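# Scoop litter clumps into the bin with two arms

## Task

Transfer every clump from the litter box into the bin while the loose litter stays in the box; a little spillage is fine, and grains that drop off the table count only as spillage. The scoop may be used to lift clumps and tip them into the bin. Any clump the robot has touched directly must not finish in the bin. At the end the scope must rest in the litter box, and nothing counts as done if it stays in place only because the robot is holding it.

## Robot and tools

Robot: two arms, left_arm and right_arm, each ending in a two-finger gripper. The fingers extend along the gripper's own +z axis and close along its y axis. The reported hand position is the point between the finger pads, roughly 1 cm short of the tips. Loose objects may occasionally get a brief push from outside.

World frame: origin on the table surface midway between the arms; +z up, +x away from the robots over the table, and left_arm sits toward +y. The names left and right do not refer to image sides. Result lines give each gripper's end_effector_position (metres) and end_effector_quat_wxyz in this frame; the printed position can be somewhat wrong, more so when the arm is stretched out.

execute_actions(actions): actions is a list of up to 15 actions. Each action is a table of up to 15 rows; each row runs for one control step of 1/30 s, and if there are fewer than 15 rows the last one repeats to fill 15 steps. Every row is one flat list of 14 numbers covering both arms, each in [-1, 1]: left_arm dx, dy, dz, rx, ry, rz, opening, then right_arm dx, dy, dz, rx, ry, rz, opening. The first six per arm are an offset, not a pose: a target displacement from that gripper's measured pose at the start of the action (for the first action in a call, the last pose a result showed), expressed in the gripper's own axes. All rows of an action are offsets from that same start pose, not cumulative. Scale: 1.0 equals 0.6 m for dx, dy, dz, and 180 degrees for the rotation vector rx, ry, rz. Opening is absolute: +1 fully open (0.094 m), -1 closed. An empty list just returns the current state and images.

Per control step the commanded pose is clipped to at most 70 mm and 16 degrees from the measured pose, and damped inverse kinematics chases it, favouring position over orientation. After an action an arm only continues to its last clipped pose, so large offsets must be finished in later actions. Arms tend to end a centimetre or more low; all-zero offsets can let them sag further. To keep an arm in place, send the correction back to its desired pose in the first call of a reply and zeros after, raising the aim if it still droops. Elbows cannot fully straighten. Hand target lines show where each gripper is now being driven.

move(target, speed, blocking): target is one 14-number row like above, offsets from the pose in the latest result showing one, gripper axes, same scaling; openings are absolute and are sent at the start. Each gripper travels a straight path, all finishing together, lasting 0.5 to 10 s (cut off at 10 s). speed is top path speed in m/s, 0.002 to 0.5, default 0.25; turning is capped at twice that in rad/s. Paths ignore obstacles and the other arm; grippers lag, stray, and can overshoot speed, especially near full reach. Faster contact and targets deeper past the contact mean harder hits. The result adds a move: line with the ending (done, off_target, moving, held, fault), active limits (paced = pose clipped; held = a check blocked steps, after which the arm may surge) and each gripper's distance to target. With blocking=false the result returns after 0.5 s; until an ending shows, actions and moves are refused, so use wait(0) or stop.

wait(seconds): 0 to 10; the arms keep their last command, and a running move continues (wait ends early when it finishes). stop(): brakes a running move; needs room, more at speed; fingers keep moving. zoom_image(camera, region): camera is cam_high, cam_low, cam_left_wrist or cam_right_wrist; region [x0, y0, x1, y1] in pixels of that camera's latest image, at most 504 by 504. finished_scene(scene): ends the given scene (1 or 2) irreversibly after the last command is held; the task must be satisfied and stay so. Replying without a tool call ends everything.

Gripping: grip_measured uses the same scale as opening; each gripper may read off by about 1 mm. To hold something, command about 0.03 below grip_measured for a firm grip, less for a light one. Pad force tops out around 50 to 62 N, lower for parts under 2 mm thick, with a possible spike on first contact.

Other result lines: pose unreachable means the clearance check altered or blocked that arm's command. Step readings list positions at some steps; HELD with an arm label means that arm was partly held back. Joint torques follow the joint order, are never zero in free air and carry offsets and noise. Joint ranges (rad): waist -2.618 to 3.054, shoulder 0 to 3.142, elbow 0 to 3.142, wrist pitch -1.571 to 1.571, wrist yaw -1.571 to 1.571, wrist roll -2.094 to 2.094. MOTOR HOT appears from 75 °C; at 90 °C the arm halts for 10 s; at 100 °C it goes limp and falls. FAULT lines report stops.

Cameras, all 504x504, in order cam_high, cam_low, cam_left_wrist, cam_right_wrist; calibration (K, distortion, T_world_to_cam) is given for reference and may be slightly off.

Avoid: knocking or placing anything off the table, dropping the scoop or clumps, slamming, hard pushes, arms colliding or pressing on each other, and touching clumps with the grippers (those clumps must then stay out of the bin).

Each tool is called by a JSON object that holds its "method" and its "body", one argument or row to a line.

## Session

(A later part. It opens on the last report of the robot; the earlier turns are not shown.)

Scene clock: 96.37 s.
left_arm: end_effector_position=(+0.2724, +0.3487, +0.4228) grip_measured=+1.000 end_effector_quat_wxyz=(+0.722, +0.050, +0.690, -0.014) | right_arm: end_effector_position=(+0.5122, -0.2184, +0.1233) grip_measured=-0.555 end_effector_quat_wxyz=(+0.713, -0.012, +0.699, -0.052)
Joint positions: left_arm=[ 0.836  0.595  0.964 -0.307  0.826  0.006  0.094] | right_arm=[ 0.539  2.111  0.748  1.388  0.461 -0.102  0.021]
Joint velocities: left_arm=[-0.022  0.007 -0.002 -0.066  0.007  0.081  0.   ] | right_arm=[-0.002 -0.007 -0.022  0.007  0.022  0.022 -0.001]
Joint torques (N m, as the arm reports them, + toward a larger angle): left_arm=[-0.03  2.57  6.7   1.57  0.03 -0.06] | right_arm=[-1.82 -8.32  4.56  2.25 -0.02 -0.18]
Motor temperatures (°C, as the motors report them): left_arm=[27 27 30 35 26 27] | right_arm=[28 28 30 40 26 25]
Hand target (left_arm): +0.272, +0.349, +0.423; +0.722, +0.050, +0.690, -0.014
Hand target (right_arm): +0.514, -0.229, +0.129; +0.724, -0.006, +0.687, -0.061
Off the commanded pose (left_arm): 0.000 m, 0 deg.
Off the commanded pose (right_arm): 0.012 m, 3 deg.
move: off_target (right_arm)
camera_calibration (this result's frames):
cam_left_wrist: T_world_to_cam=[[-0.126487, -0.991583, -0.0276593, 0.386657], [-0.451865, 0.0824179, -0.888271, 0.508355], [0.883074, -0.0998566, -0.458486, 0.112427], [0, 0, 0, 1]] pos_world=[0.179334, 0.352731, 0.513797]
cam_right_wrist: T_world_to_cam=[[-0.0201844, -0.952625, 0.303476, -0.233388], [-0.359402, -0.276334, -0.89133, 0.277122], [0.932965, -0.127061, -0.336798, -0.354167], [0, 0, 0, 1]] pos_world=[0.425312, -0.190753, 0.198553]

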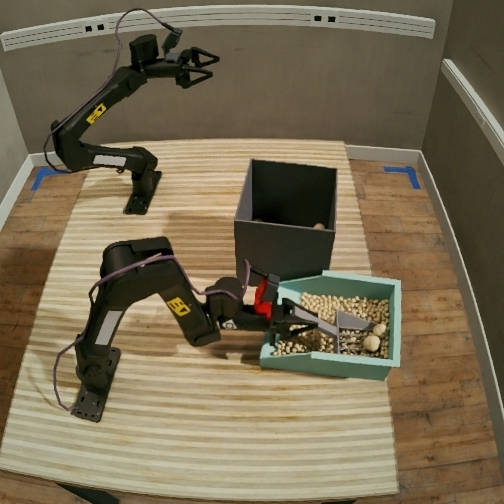

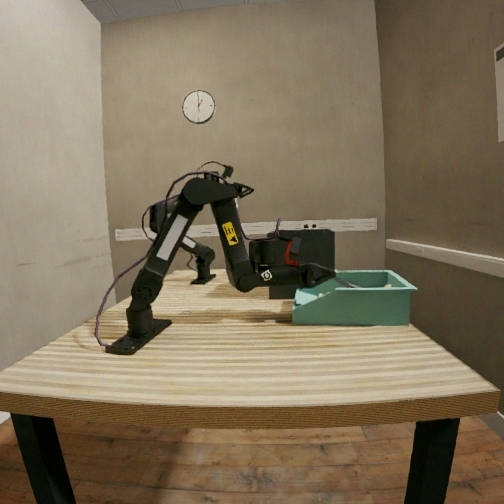

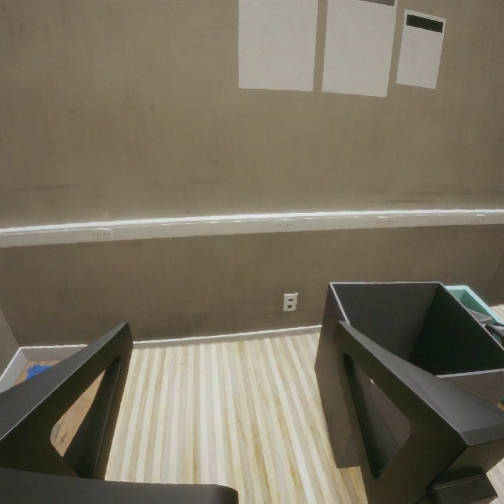

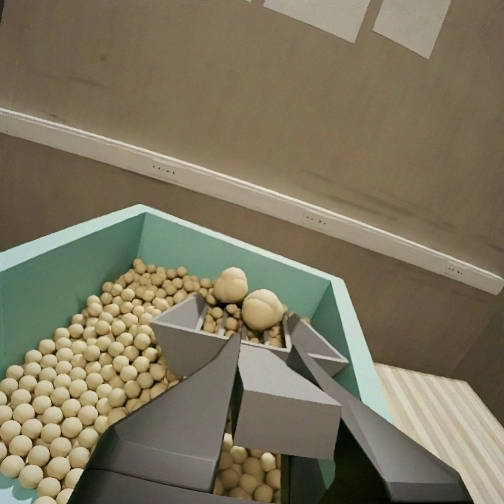

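Pivoted again. Re-pivot in place, then tilt with retreat.

{"method": "move", "body": {
  "target": [0,0,0,0,0,0,1,0.01,0,0,0,0.2,0.03,-0.555],
  "speed": 0.1
}}

{"method": "move", "body": {
  "target": [0,0,0,0,0,0,1,0.02,0.01,-0.02,0,-0.08,0,-0.7],
  "speed": 0.06
}}

Scene clock: 100.30 s.
left_arm: end_effector_position=(+0.2724, +0.3487, +0.4228) grip_measured=+1.000 end_effector_quat_wxyz=(+0.722, +0.050, +0.690, -0.014) | right_arm: end_effector_position=(+0.5146, -0.2151, +0.1224) grip_measured=-0.547 end_effector_quat_wxyz=(+0.486, +0.037, +0.873, -0.029)
Joint positions: left_arm=[ 0.836  0.595  0.964 -0.307  0.826  0.006  0.094] | right_arm=[0.529 1.821 1.096 0.112 0.418 0.26  0.021]
Joint velocities: left_arm=[-0.002 -0.002 -0.007 -0.022 -0.007 -0.022  0.   ] | right_arm=[-0.017 -0.027  0.012  0.007 -0.022 -0.007  0.   ]
Joint torques (N m, as the arm reports them, + toward a larger angle): left_arm=[-0.06  2.48  6.62  1.58 -0.01  0.  ] | right_arm=[-1.24 -8.54  9.69  1.09 -0.01  0.08]
Motor temperatures (°C, as the motors report them): left_arm=[27 27 30 35 26 27] | right_arm=[28 28 30 40 26 25]
Hand target (left_arm): +0.272, +0.349, +0.423; +0.722, +0.050, +0.690, -0.014
Hand target (right_arm): +0.513, -0.219, +0.117; +0.466, +0.037, +0.883, -0.026
Off the commanded pose (left_arm): 0.000 m, 0 deg.
Off the commanded pose (right_arm): 0.007 m, 3 deg.
move: off_target (right_arm)
camera_calibration (this result's frames):
cam_left_wrist: T_world_to_cam=[[-0.126487, -0.991583, -0.0276593, 0.386657], [-0.451865, 0.0824179, -0.888271, 0.508355], [0.883074, -0.0998566, -0.458486, 0.112427], [0, 0, 0, 1]] pos_world=[0.179334, 0.352731, 0.513797]
cam_right_wrist: T_world_to_cam=[[0.0563699, -0.982559, 0.177199, -0.260364], [-0.803232, -0.150043, -0.576459, 0.495077], [0.592993, -0.109837, -0.797681, -0.12128], [0, 0, 0, 1]] pos_world=[0.484257, -0.194862, 0.234785]

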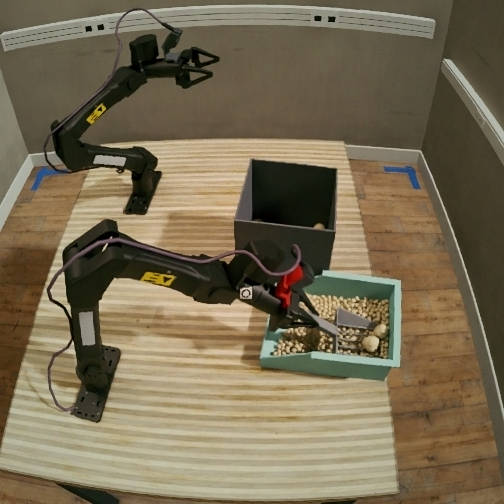

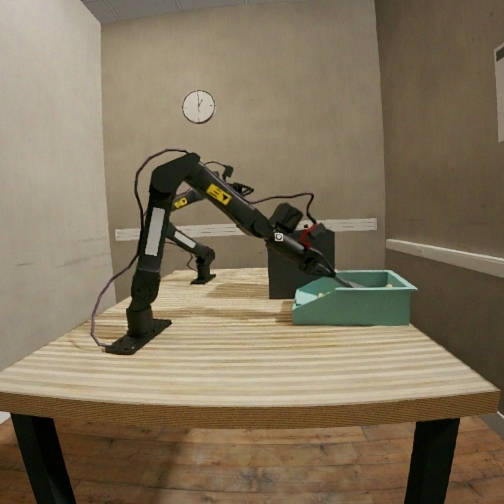

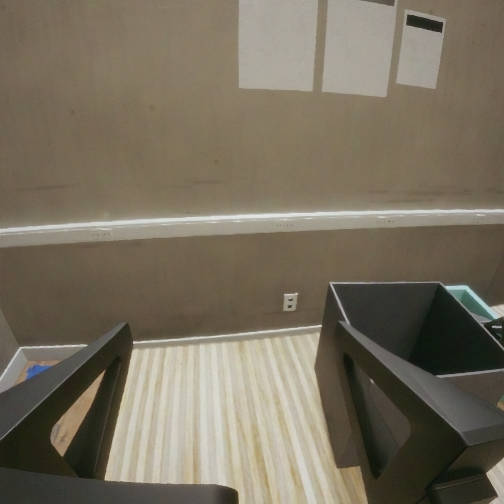

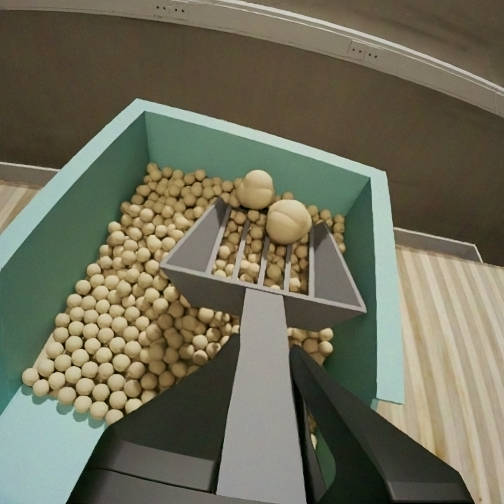

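Scene clock: 102.93 s.
left_arm: end_effector_position=(+0.2724, +0.3487, +0.4228) grip_measured=+1.000 end_effector_quat_wxyz=(+0.722, +0.050, +0.690, -0.014) | right_arm: end_effector_position=(+0.4992, -0.2114, +0.1174) grip_measured=-0.557 end_effector_quat_wxyz=(+0.581, +0.034, +0.812, -0.030)
Joint positions: left_arm=[ 0.836  0.595  0.964 -0.307  0.826  0.006  0.094] | right_arm=[0.578 1.834 0.84  0.616 0.507 0.181 0.021]
Joint velocities: left_arm=[-0.012  0.007 -0.017 -0.037 -0.007 -0.066  0.   ] | right_arm=[ 0.007  0.017  0.012 -0.051  0.066  0.022 -0.001]
Joint torques (N m, as the arm reports them, + toward a larger angle): left_arm=[ 0.06  2.5   6.77  1.58  0.02 -0.05] | right_arm=[ 0.59 -7.65  5.43  2.2   0.28 -0.09]
Motor temperatures (°C, as the motors report them): left_arm=[27 27 30 35 26 27] | right_arm=[28 28 30 40 26 25]
Hand target (left_arm): +0.272, +0.349, +0.423; +0.722, +0.050, +0.690, -0.014
Hand target (right_arm): +0.498, -0.208, +0.118; +0.590, +0.033, +0.806, -0.031
Off the commanded pose (left_arm): 0.000 m, 0 deg.
Off the commanded pose (right_arm): 0.004 m, 1 deg.
move: done
camera_calibration (this result's frames):
cam_left_wrist: T_world_to_cam=[[-0.126487, -0.991583, -0.0276593, 0.386657], [-0.451865, 0.0824179, -0.888271, 0.508355], [0.883074, -0.0998566, -0.458486, 0.112427], [0, 0, 0, 1]] pos_world=[0.179334, 0.352731, 0.513797]
cam_right_wrist: T_world_to_cam=[[0.0176168, -0.979629, 0.200043, -0.237612], [-0.653634, -0.162684, -0.739119, 0.422125], [0.756606, -0.117734, -0.643184, -0.217179], [0, 0, 0, 1]] pos_world=[0.44442, -0.189668, 0.219847]

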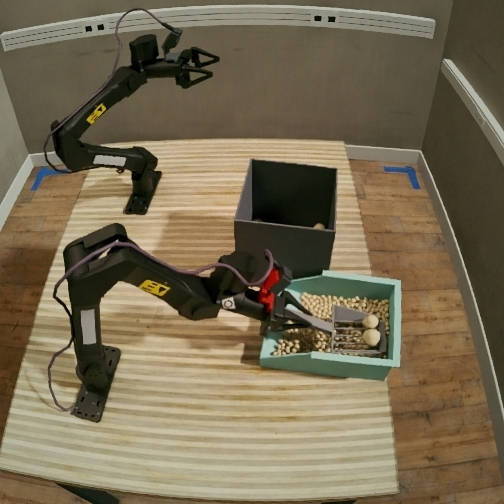

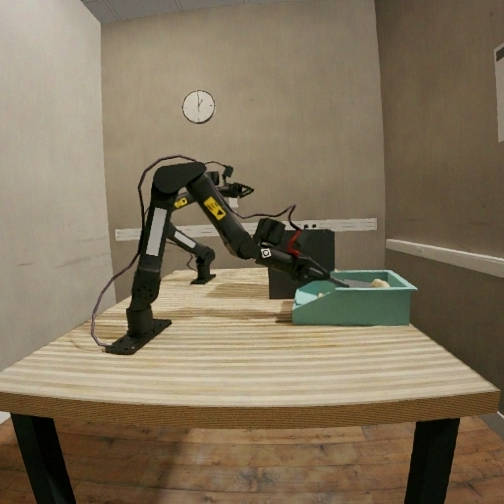

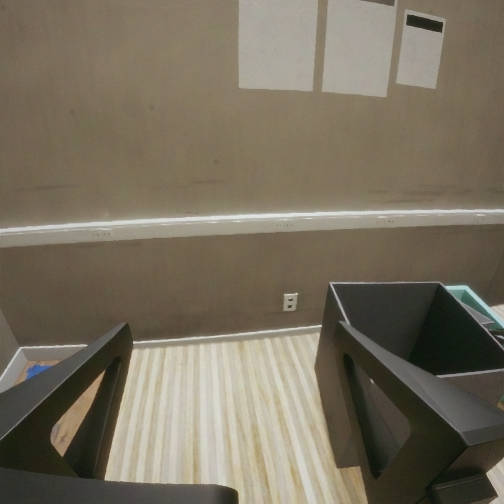

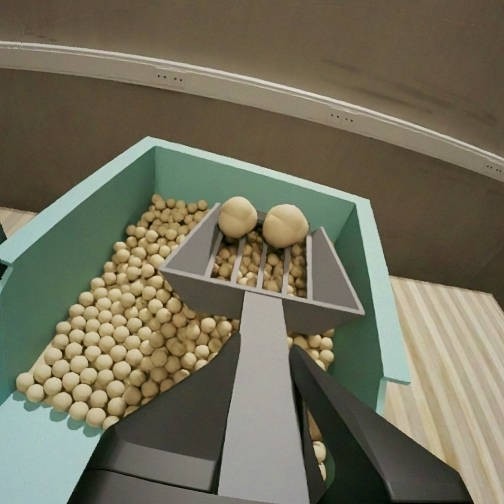

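{"method": "move", "body": {
  "target": [0,0,0,0,0,0,1,-0.02,0,-0.04,0,-0.1,0,-0.7],
  "speed": 0.07
}}

{"method": "move", "body": {
  "target": [0,0,0,0,0,0,1,-0.4,0,-0.21,0,-0.03,0,-0.7],
  "speed": 0.12
}}

{"method": "move", "body": {
  "target": [0,0,0,0,0,0,1,-0.04,0.22,-0.04,-0.27,0,0,-0.7],
  "speed": 0.15
}}

Scene clock: 106.20 s.
left_arm: end_effector_position=(+0.2724, +0.3487, +0.4228) grip_measured=+1.000 end_effector_quat_wxyz=(+0.722, +0.050, +0.690, -0.014) | right_arm: end_effector_position=(+0.4840, -0.2130, +0.1364) grip_measured=-0.557 end_effector_quat_wxyz=(+0.695, +0.032, +0.718, -0.034)
Joint positions: left_arm=[ 0.836  0.595  0.964 -0.307  0.826  0.006  0.094] | right_arm=[0.609 1.955 0.669 1.247 0.568 0.016 0.021]
Joint velocities: left_arm=[ 0.002  0.012 -0.007  0.037 -0.007 -0.066  0.   ] | right_arm=[-0.007  0.007  0.012  0.022 -0.081  0.022 -0.   ]
Joint torques (N m, as the arm reports them, + toward a larger angle): left_arm=[-0.05  2.42  6.71  1.56  0.   -0.01] | right_arm=[ 0.8  -7.64  3.99  2.2   0.1  -0.11]
Motor temperatures (°C, as the motors report them): left_arm=[27 27 30 36 26 27] | right_arm=[28 28 29 41 26 25]
Hand target (left_arm): +0.272, +0.349, +0.423; +0.722, +0.050, +0.690, -0.014
Hand target (right_arm): +0.480, -0.210, +0.137; +0.700, +0.029, +0.713, -0.032
Off the commanded pose (left_arm): 0.000 m, 0 deg.
Off the commanded pose (right_arm): 0.005 m, 1 deg.
move: done
camera_calibration (this result's frames):
cam_left_wrist: T_world_to_cam=[[-0.126487, -0.991583, -0.0276593, 0.386657], [-0.451865, 0.0824179, -0.888271, 0.508355], [0.883074, -0.0998566, -0.458486, 0.112427], [0, 0, 0, 1]] pos_world=[0.179334, 0.352731, 0.513797]
cam_right_wrist: T_world_to_cam=[[-0.0442296, -0.974841, 0.218468, -0.214275], [-0.411395, -0.181507, -0.893202, 0.325778], [0.910384, -0.129382, -0.393016, -0.30467], [0, 0, 0, 1]] pos_world=[0.401913, -0.189172, 0.218058]

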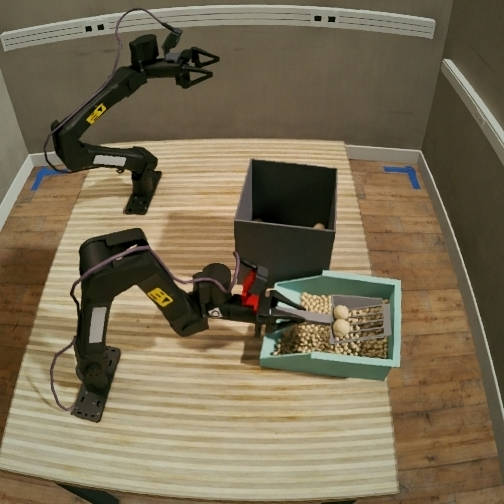

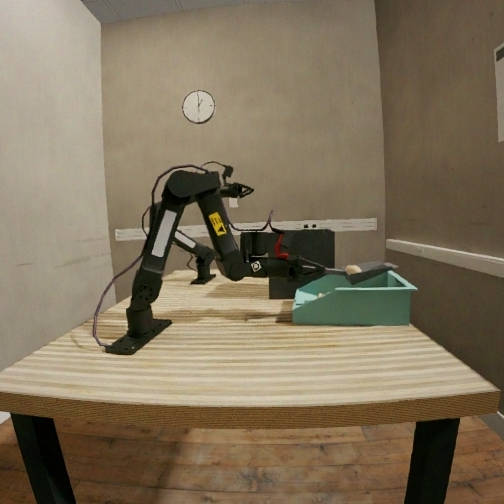

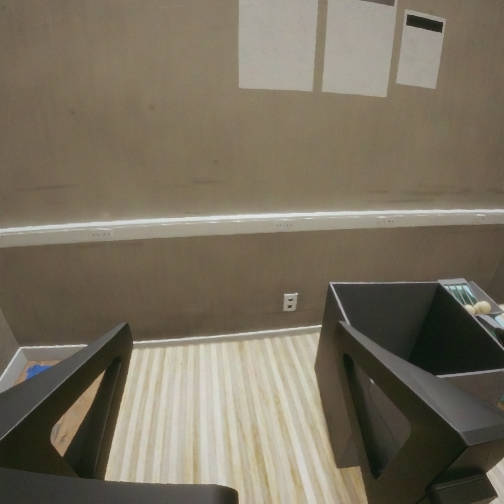

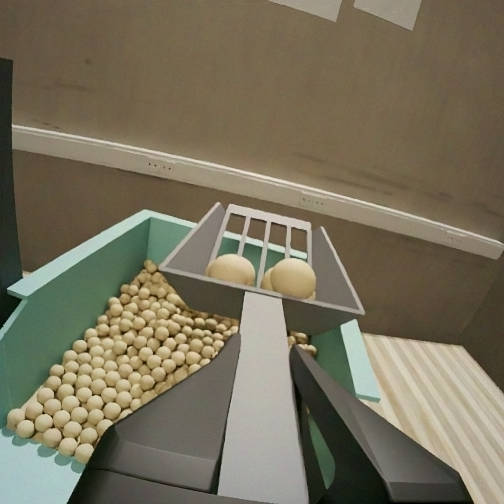

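Scene clock: 109.07 s.
left_arm: end_effector_position=(+0.2724, +0.3487, +0.4228) grip_measured=+1.000 end_effector_quat_wxyz=(+0.722, +0.050, +0.690, -0.014) | right_arm: end_effector_position=(+0.3746, -0.1964, +0.3548) grip_measured=-0.557 end_effector_quat_wxyz=(+0.711, +0.017, +0.701, -0.050)
Joint positions: left_arm=[ 0.836  0.595  0.964 -0.307  0.826  0.006  0.094] | right_arm=[ 0.889  1.154  0.875  0.304  0.851 -0.065  0.021]
Joint velocities: left_arm=[-0.002 -0.002 -0.012 -0.007  0.051 -0.007  0.   ] | right_arm=[-0.007  0.002  0.007 -0.022 -0.081 -0.037  0.   ]
Joint torques (N m, as the arm reports them, + toward a larger angle): left_arm=[ 0.08  2.4   6.69  1.55  0.01 -0.02] | right_arm=[ 1.01 -5.21 11.32  1.79  0.12 -0.13]
Motor temperatures (°C, as the motors report them): left_arm=[27 27 30 36 26 27] | right_arm=[28 28 30 41 26 25]
Hand target (left_arm): +0.272, +0.349, +0.423; +0.722, +0.050, +0.690, -0.014
Hand target (right_arm): +0.368, -0.198, +0.379; +0.727, +0.030, +0.685, -0.035
Off the commanded pose (left_arm): 0.000 m, 0 deg.
Off the commanded pose (right_arm): 0.027 m, 4 deg.
move: off_target (right_arm)
camera_calibration (this result's frames):
cam_left_wrist: T_world_to_cam=[[-0.126487, -0.991583, -0.0276593, 0.386657], [-0.451865, 0.0824179, -0.888271, 0.508355], [0.883074, -0.0998566, -0.458486, 0.112427], [0, 0, 0, 1]] pos_world=[0.179334, 0.352731, 0.513797]
cam_right_wrist: T_world_to_cam=[[-0.0567234, -0.963789, 0.260565, -0.258802], [-0.371281, -0.221904, -0.901615, 0.458882], [0.926786, -0.147885, -0.345249, -0.143822], [0, 0, 0, 1]] pos_world=[0.288986, -0.168872, 0.431515]

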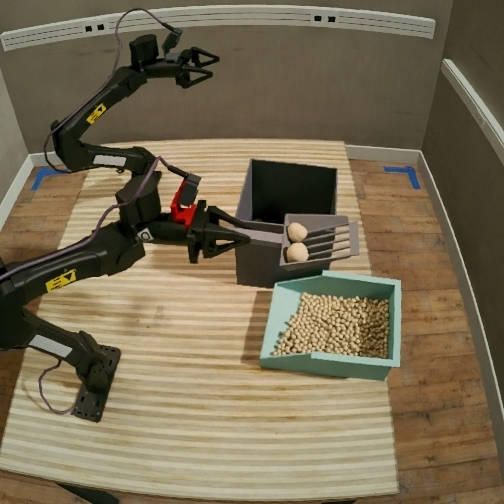

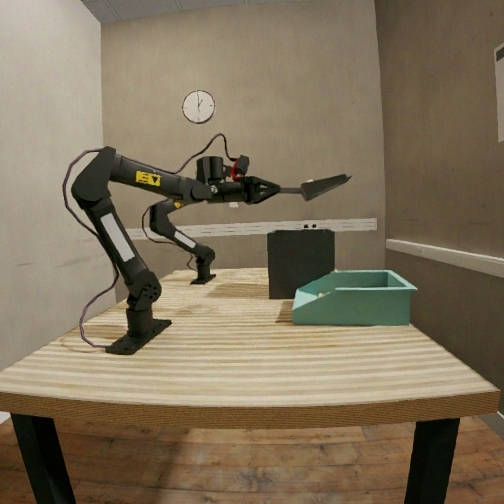

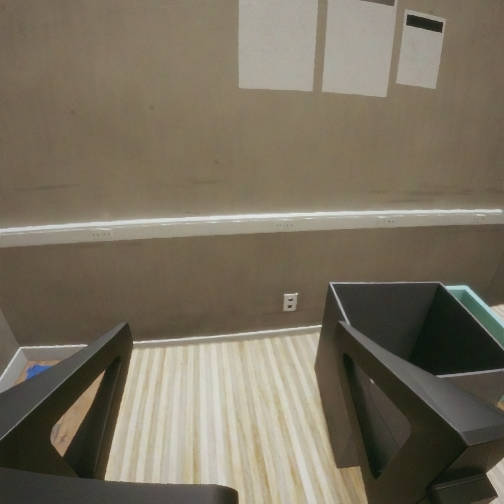

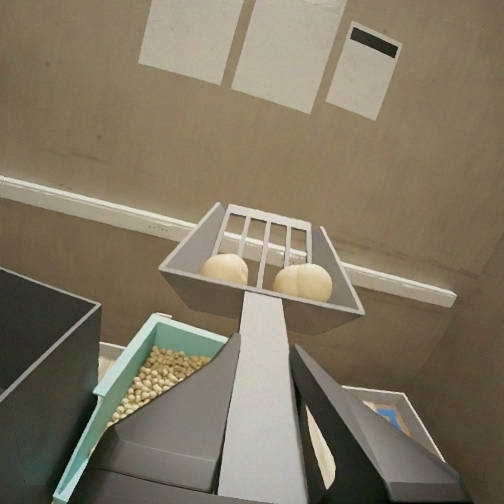

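Scene clock: 112.37 s.
left_arm: end_effector_position=(+0.2724, +0.3487, +0.4228) grip_measured=+1.000 end_effector_quat_wxyz=(+0.722, +0.050, +0.690, -0.014) | right_arm: end_effector_position=(+0.3584, -0.0599, +0.3470) grip_measured=-0.556 end_effector_quat_wxyz=(+0.632, -0.288, +0.681, +0.235)
Joint positions: left_arm=[ 0.836  0.595  0.964 -0.307  0.826  0.006  0.094] | right_arm=[ 0.798  1.247  1.011  0.144 -0.091 -0.053  0.021]
Joint velocities: left_arm=[ 0.002  0.002 -0.012 -0.007  0.022  0.007  0.   ] | right_arm=[ 0.007  0.002  0.007  0.051 -0.022  0.022  0.001]
Joint torques (N m, as the arm reports them, + toward a larger angle): left_arm=[-0.04  2.49  6.61  1.54  0.03 -0.03] | right_arm=[-1.03 -3.99 12.28  2.14 -0.01  0.12]
Motor temperatures (°C, as the motors report them): left_arm=[27 27 30 36 26 27] | right_arm=[28 28 30 42 26 25]
Hand target (left_arm): +0.272, +0.349, +0.423; +0.722, +0.050, +0.690, -0.014
Hand target (right_arm): +0.362, -0.062, +0.370; +0.651, -0.277, +0.664, +0.242
Off the commanded pose (left_arm): 0.000 m, 0 deg.
Off the commanded pose (right_arm): 0.026 m, 4 deg.
move: off_target (right_arm)
camera_calibration (this result's frames):
cam_left_wrist: T_world_to_cam=[[-0.126487, -0.991583, -0.0276593, 0.386657], [-0.451865, 0.0824179, -0.888271, 0.508355], [0.883074, -0.0998566, -0.458486, 0.112427], [0, 0, 0, 1]] pos_world=[0.179334, 0.352731, 0.513797]
cam_right_wrist: T_world_to_cam=[[0.707763, -0.659363, 0.253599, -0.379439], [-0.148515, -0.489828, -0.859076, 0.365397], [0.690663, 0.570359, -0.444608, 0.0508696], [0, 0, 0, 1]] pos_world=[0.287686, -0.10022, 0.432746]

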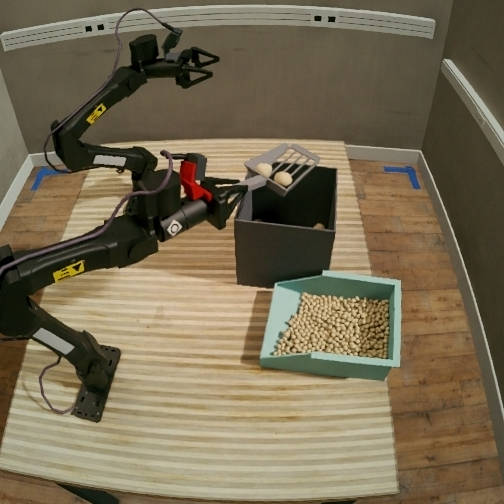

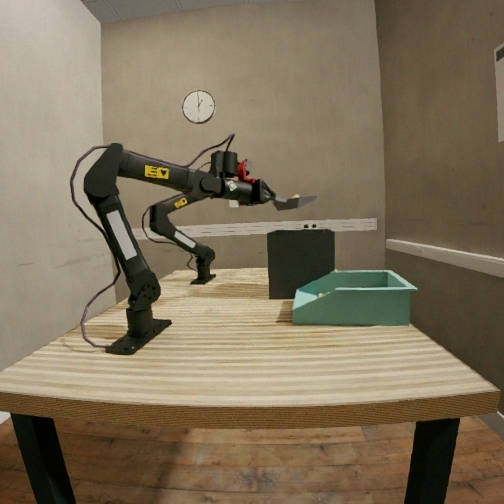

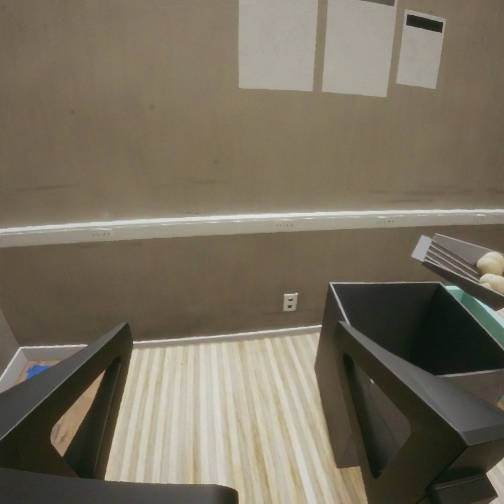

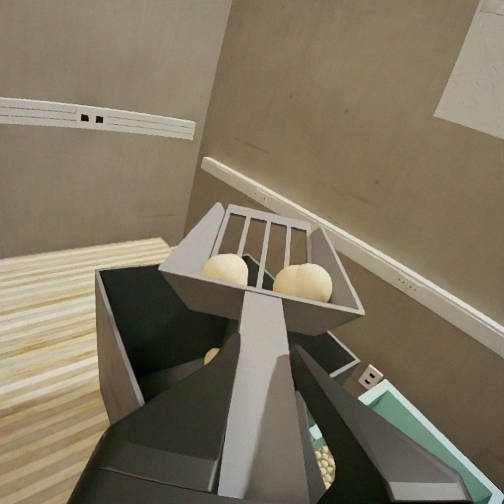

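{"method": "move", "body": {
  "target": [0,0,0,0,0,0,1,0.01,-0.02,0,0,0.19,0,-0.7],
  "speed": 0.12
}}

{"method": "wait", "body": {
  "seconds": 1
}}

{"method": "move", "body": {
  "target": [0,0,0,0,0,0,1,-0.04,0,-0.04,0,-0.18,0,-0.7]
}}

{"method": "move", "body": {
  "target": [0,0,0,0,0,0,1,-0.03,-0.26,-0.025,0.265,0,0.05,-0.7]
}}

{"method": "move", "body": {
  "target": [0,0,0,0,0,0,1,0.3,0,0.07,0,0.07,0,-0.7],
  "speed": 0.15
}}

Scene clock: 115.77 s.
left_arm: end_effector_position=(+0.2724, +0.3487, +0.4228) grip_measured=+1.000 end_effector_quat_wxyz=(+0.722, +0.050, +0.690, -0.014) | right_arm: end_effector_position=(+0.3619, -0.0676, +0.3335) grip_measured=-0.556 end_effector_quat_wxyz=(+0.397, -0.345, +0.840, +0.137)
Joint positions: left_arm=[ 0.836  0.595  0.964 -0.307  0.826  0.006  0.094] | right_arm=[ 0.798  1.564  1.783 -0.925 -0.045 -0.094  0.021]
Joint velocities: left_arm=[-0.017 -0.007  0.002  0.022  0.022  0.007  0.   ] | right_arm=[-0.002 -0.002 -0.002  0.081 -0.037 -0.095 -0.001]
Joint torques (N m, as the arm reports them, + toward a larger angle): left_arm=[-0.24  2.42  6.72  1.57  0.01 -0.05] | right_arm=[-0.56 -5.39 10.58  1.61  0.04 -0.13]
Motor temperatures (°C, as the motors report them): left_arm=[27 27 30 36 26 27] | right_arm=[28 28 31 42 26 25]
Hand target (left_arm): +0.272, +0.349, +0.423; +0.722, +0.050, +0.690, -0.014
Hand target (right_arm): +0.367, -0.069, +0.342; +0.406, -0.344, +0.836, +0.134
Off the commanded pose (left_arm): 0.000 m, 0 deg.
Off the commanded pose (right_arm): 0.009 m, 1 deg.
move: done
camera_calibration (this result's frames):
cam_left_wrist: T_world_to_cam=[[-0.126487, -0.991583, -0.0276593, 0.386657], [-0.451865, 0.0824179, -0.888271, 0.508355], [0.883074, -0.0998566, -0.458486, 0.112427], [0, 0, 0, 1]] pos_world=[0.179334, 0.352731, 0.513797]
cam_right_wrist: T_world_to_cam=[[0.790182, -0.585778, 0.180215, -0.383957], [-0.465521, -0.764921, -0.445181, 0.308708], [0.398627, 0.26788, -0.877118, 0.276251], [0, 0, 0, 1]] pos_world=[0.336985, -0.062778, 0.448931]

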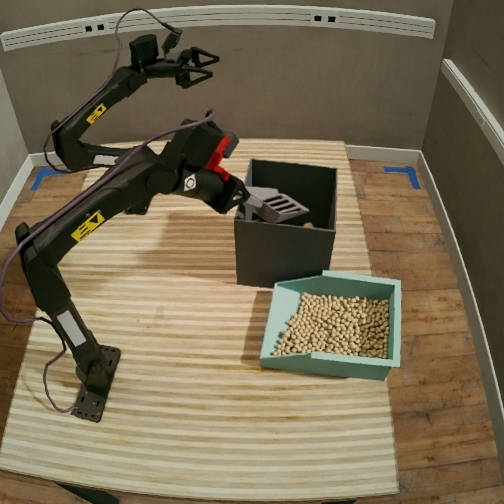

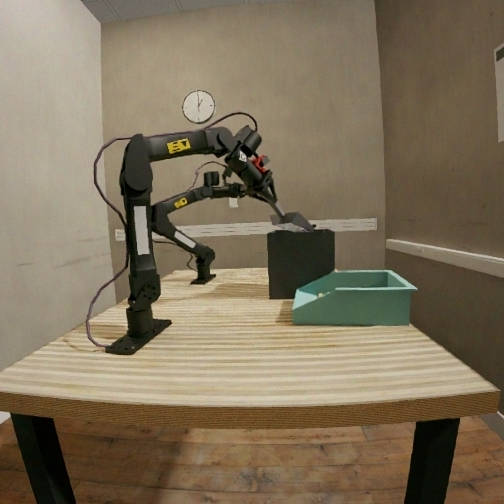

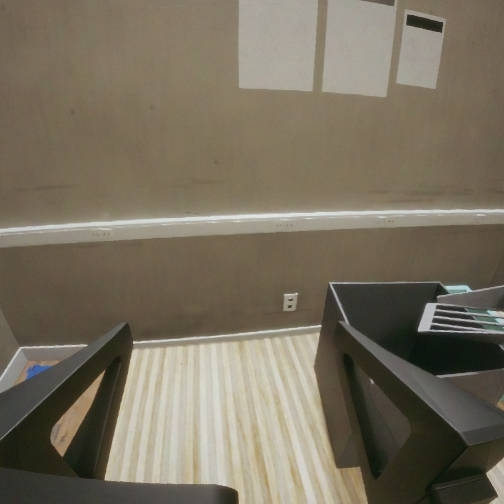

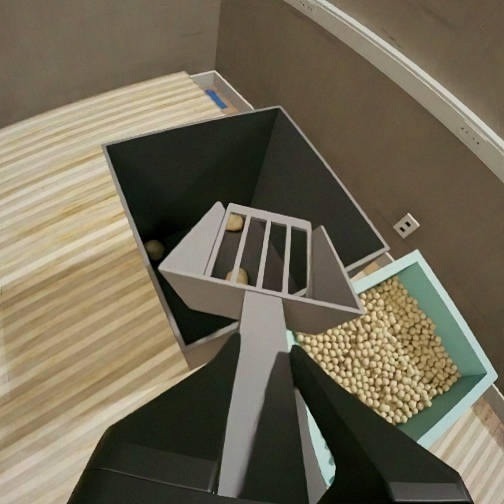

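Scene clock: 116.77 s.
left_arm: end_effector_position=(+0.2724, +0.3487, +0.4228) grip_measured=+1.000 end_effector_quat_wxyz=(+0.722, +0.050, +0.690, -0.014) | right_arm: end_effector_position=(+0.3618, -0.0677, +0.3333) grip_measured=-0.556 end_effector_quat_wxyz=(+0.396, -0.345, +0.840, +0.137)
Joint positions: left_arm=[ 0.836  0.595  0.964 -0.307  0.826  0.006  0.094] | right_arm=[ 0.798  1.564  1.783 -0.926 -0.045 -0.094  0.021]
Joint velocities: left_arm=[ 0.002  0.002 -0.017  0.066 -0.037  0.037  0.   ] | right_arm=[-0.002 -0.007 -0.007 -0.11  -0.037 -0.007  0.   ]
Joint torques (N m, as the arm reports them, + toward a larger angle): left_arm=[-0.01  2.4   6.69  1.57  0.01 -0.03] | right_arm=[-0.53 -5.47 10.51  1.62  0.02 -0.13]
Motor temperatures (°C, as the motors report them): left_arm=[27 27 30 36 26 27] | right_arm=[28 28 31 42 26 25]
Hand target (left_arm): +0.272, +0.349, +0.423; +0.722, +0.050, +0.690, -0.014
Hand target (right_arm): +0.367, -0.069, +0.342; +0.406, -0.344, +0.836, +0.134
Off the commanded pose (left_arm): 0.000 m, 0 deg.
Off the commanded pose (right_arm): 0.010 m, 1 deg.
wait: 1.00 s; at rest by 0.17 s
camera_calibration (this result's frames):
cam_left_wrist: T_world_to_cam=[[-0.126487, -0.991583, -0.0276593, 0.386657], [-0.451865, 0.0824179, -0.888271, 0.508355], [0.883074, -0.0998566, -0.458486, 0.112427], [0, 0, 0, 1]] pos_world=[0.179334, 0.352731, 0.513797]
cam_right_wrist: T_world_to_cam=[[0.790344, -0.585651, 0.179916, -0.383821], [-0.465921, -0.765235, -0.444221, 0.308261], [0.397837, 0.267261, -0.877666, 0.276577], [0, 0, 0, 1]] pos_world=[0.336943, -0.0628105, 0.448734]

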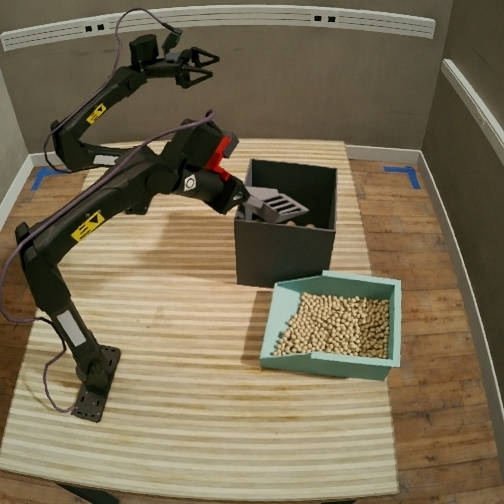

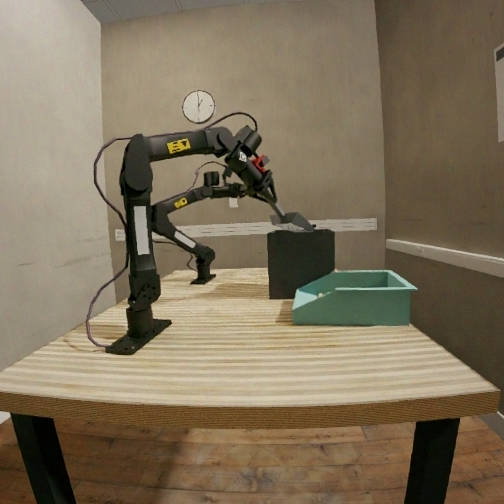

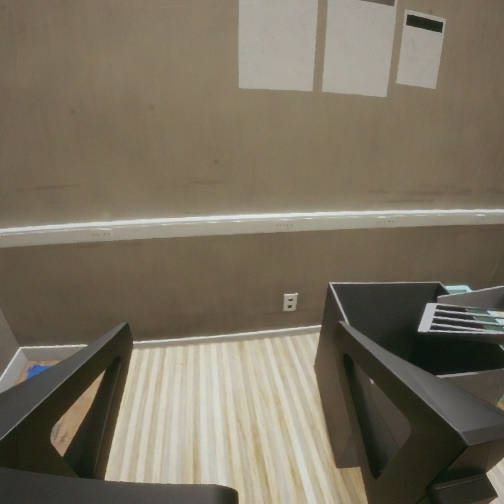

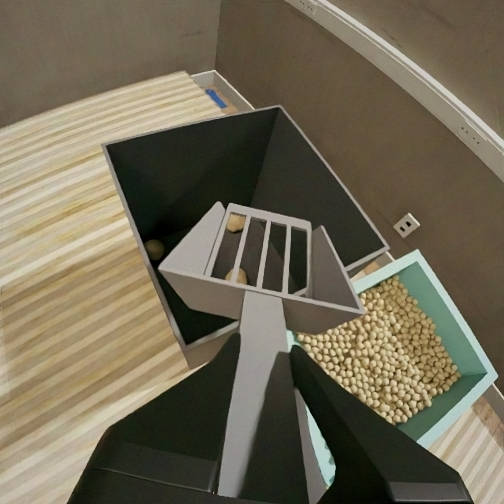

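Scene clock: 118.63 s.
left_arm: end_effector_position=(+0.2724, +0.3487, +0.4228) grip_measured=+1.000 end_effector_quat_wxyz=(+0.722, +0.050, +0.690, -0.014) | right_arm: end_effector_position=(+0.3598, -0.0628, +0.3586) grip_measured=-0.556 end_effector_quat_wxyz=(+0.601, -0.301, +0.704, +0.228)
Joint positions: left_arm=[ 0.836  0.595  0.964 -0.307  0.826  0.006  0.094] | right_arm=[ 0.78   1.264  1.149 -0.06  -0.117 -0.062  0.021]
Joint velocities: left_arm=[-0.017  0.007 -0.007  0.007  0.022 -0.022  0.   ] | right_arm=[ 0.007 -0.002 -0.002  0.007 -0.051  0.037  0.001]
Joint torques (N m, as the arm reports them, + toward a larger angle): left_arm=[-0.02  2.36  6.7   1.53 -0.02 -0.04] | right_arm=[-0.9  -5.95  7.16  2.12 -0.01  0.16]
Motor temperatures (°C, as the motors report them): left_arm=[27 27 30 36 26 27] | right_arm=[28 28 30 42 26 25]
Hand target (left_arm): +0.272, +0.349, +0.423; +0.722, +0.050, +0.690, -0.014
Hand target (right_arm): +0.358, -0.069, +0.367; +0.613, -0.292, +0.697, +0.233
Off the commanded pose (left_arm): 0.000 m, 0 deg.
Off the commanded pose (right_arm): 0.010 m, 2 deg.
move: done
camera_calibration (this result's frames):
cam_left_wrist: T_world_to_cam=[[-0.126487, -0.991583, -0.0276593, 0.386657], [-0.451865, 0.0824179, -0.888271, 0.508355], [0.883074, -0.0998566, -0.458486, 0.112427], [0, 0, 0, 1]] pos_world=[0.179334, 0.352731, 0.513797]
cam_right_wrist: T_world_to_cam=[[0.729169, -0.638973, 0.245002, -0.388608], [-0.195116, -0.537274, -0.820528, 0.374164], [0.655929, 0.550499, -0.516438, 0.0937323], [0, 0, 0, 1]] pos_world=[0.294885, -0.0988812, 0.450629]

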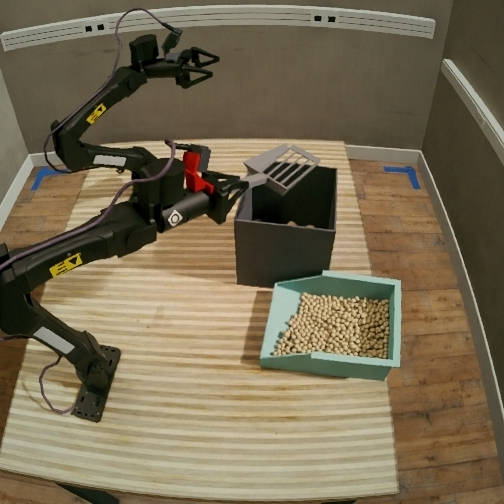

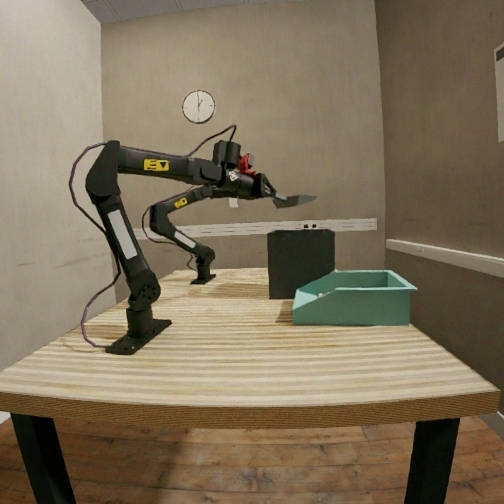

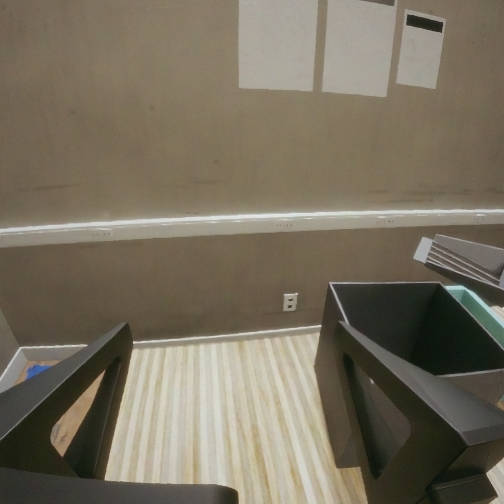

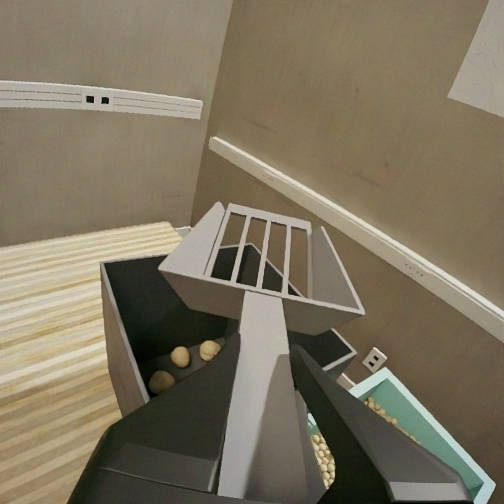

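Scene clock: 120.87 s.
left_arm: end_effector_position=(+0.2724, +0.3487, +0.4228) grip_measured=+1.000 end_effector_quat_wxyz=(+0.722, +0.050, +0.690, -0.014) | right_arm: end_effector_position=(+0.4555, -0.1753, +0.3772) grip_measured=-0.557 end_effector_quat_wxyz=(+0.651, +0.007, +0.759, -0.029)
Joint positions: left_arm=[ 0.836  0.595  0.964 -0.307  0.826  0.006  0.094] | right_arm=[ 0.738  1.456  1.361 -0.097  0.65   0.082  0.021]
Joint velocities: left_arm=[ 0.022 -0.022  0.007  0.022 -0.022 -0.007  0.   ] | right_arm=[-0.002 -0.012  0.007 -0.051 -0.022 -0.066 -0.   ]
Joint torques (N m, as the arm reports them, + toward a larger angle): left_arm=[ 0.11  2.51  6.67  1.58  0.02 -0.03] | right_arm=[-0.75 -5.22 11.73  1.74  0.23  0.07]
Motor temperatures (°C, as the motors report them): left_arm=[27 27 30 36 26 27] | right_arm=[28 28 31 42 26 25]
Hand target (left_arm): +0.272, +0.349, +0.423; +0.722, +0.050, +0.690, -0.014
Hand target (right_arm): +0.459, -0.181, +0.387; +0.657, +0.024, +0.753, -0.029
Off the commanded pose (left_arm): 0.000 m, 0 deg.
Off the commanded pose (right_arm): 0.011 m, 2 deg.
move: off_target (right_arm)
camera_calibration (this result's frames):
cam_left_wrist: T_world_to_cam=[[-0.126487, -0.991583, -0.0276593, 0.386657], [-0.451865, 0.0824179, -0.888271, 0.508355], [0.883074, -0.0998566, -0.458486, 0.112427], [0, 0, 0, 1]] pos_world=[0.179334, 0.352731, 0.513797]
cam_right_wrist: T_world_to_cam=[[0.0238776, -0.970523, 0.239821, -0.269751], [-0.507598, -0.218437, -0.833444, 0.550731], [0.861263, -0.101832, -0.497852, -0.112511], [0, 0, 0, 1]] pos_world=[0.382893, -0.152957, 0.467682]

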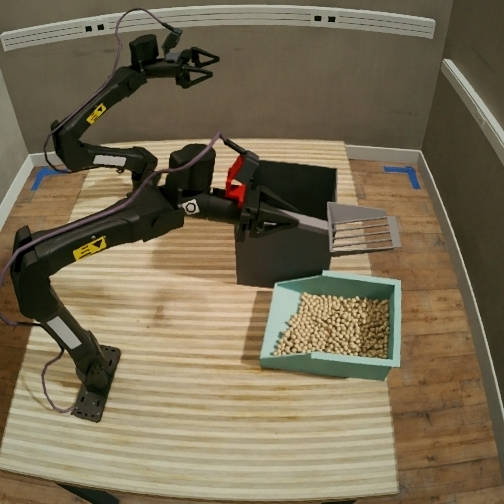

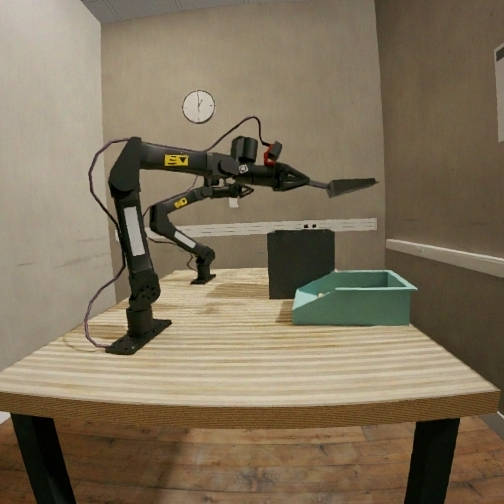

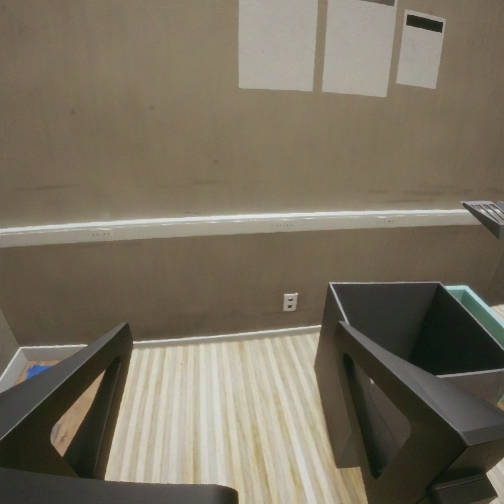

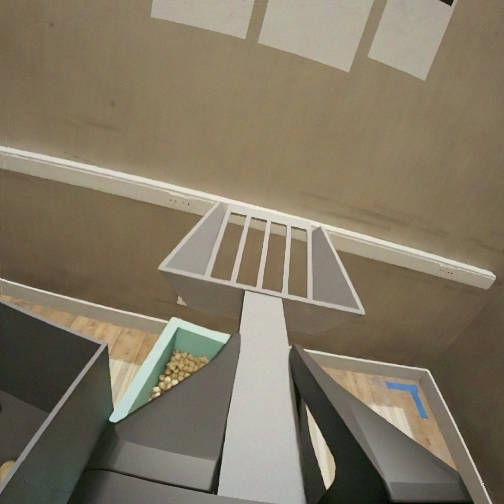

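Scene clock: 122.70 s.
left_arm: end_effector_position=(+0.2724, +0.3487, +0.4228) grip_measured=+1.000 end_effector_quat_wxyz=(+0.722, +0.050, +0.690, -0.014) | right_arm: end_effector_position=(+0.4664, -0.1799, +0.1953) grip_measured=-0.557 end_effector_quat_wxyz=(+0.562, -0.000, +0.827, -0.031)
Joint positions: left_arm=[ 0.836  0.595  0.964 -0.307  0.826  0.006  0.094] | right_arm=[0.688 1.589 0.979 0.162 0.562 0.195 0.021]
Joint velocities: left_arm=[-0.007 -0.007  0.017 -0.007 -0.037 -0.066  0.   ] | right_arm=[ 0.002  0.002 -0.002  0.007  0.051 -0.022 -0.001]
Joint torques (N m, as the arm reports them, + toward a larger angle): left_arm=[ 0.05  2.4   6.68  1.56 -0.03 -0.03] | right_arm=[-0.87 -6.83  6.96  1.87  0.18  0.11]
Motor temperatures (°C, as the motors report them): left_arm=[27 27 30 36 26 27] | right_arm=[28 28 31 42 26 25]
Hand target (left_arm): +0.272, +0.349, +0.423; +0.722, +0.050, +0.690, -0.014
Hand target (right_arm): +0.468, -0.185, +0.193; +0.564, +0.010, +0.825, -0.030
Off the commanded pose (left_arm): 0.000 m, 0 deg.
Off the commanded pose (right_arm): 0.005 m, 1 deg.
move: done
camera_calibration (this result's frames):
cam_left_wrist: T_world_to_cam=[[-0.126487, -0.991583, -0.0276593, 0.386657], [-0.451865, 0.0824179, -0.888271, 0.508355], [0.883074, -0.0998566, -0.458486, 0.112427], [0, 0, 0, 1]] pos_world=[0.179334, 0.352731, 0.513797]
cam_right_wrist: T_world_to_cam=[[0.0820068, -0.968335, 0.235802, -0.256745], [-0.679426, -0.227417, -0.697612, 0.455691], [0.729147, -0.103001, -0.676561, -0.116549], [0, 0, 0, 1]] pos_world=[0.415645, -0.156988, 0.299584]

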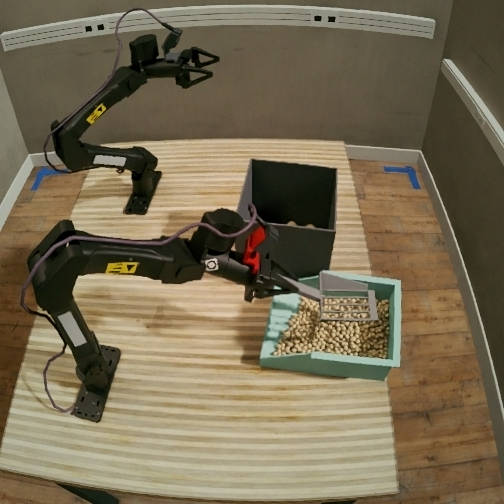

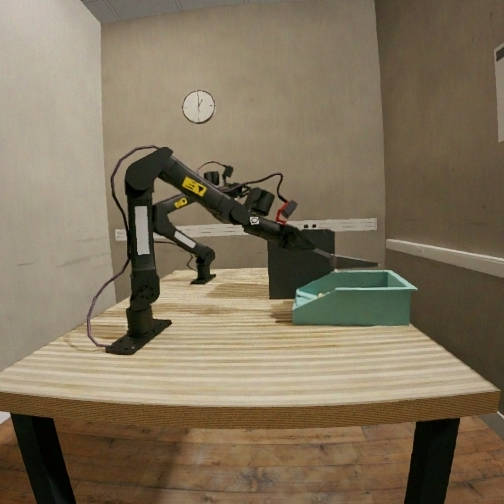

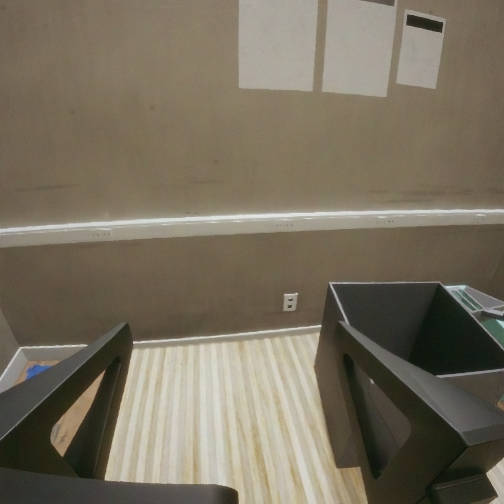

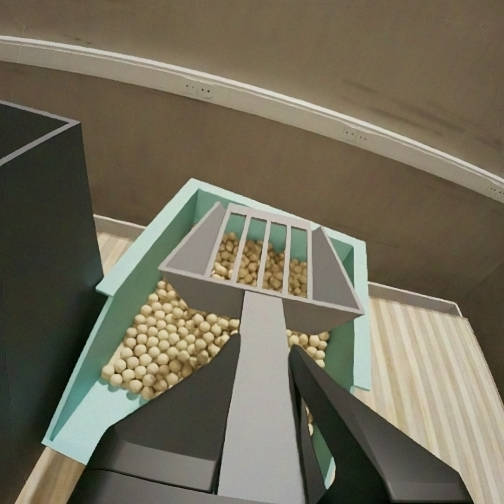

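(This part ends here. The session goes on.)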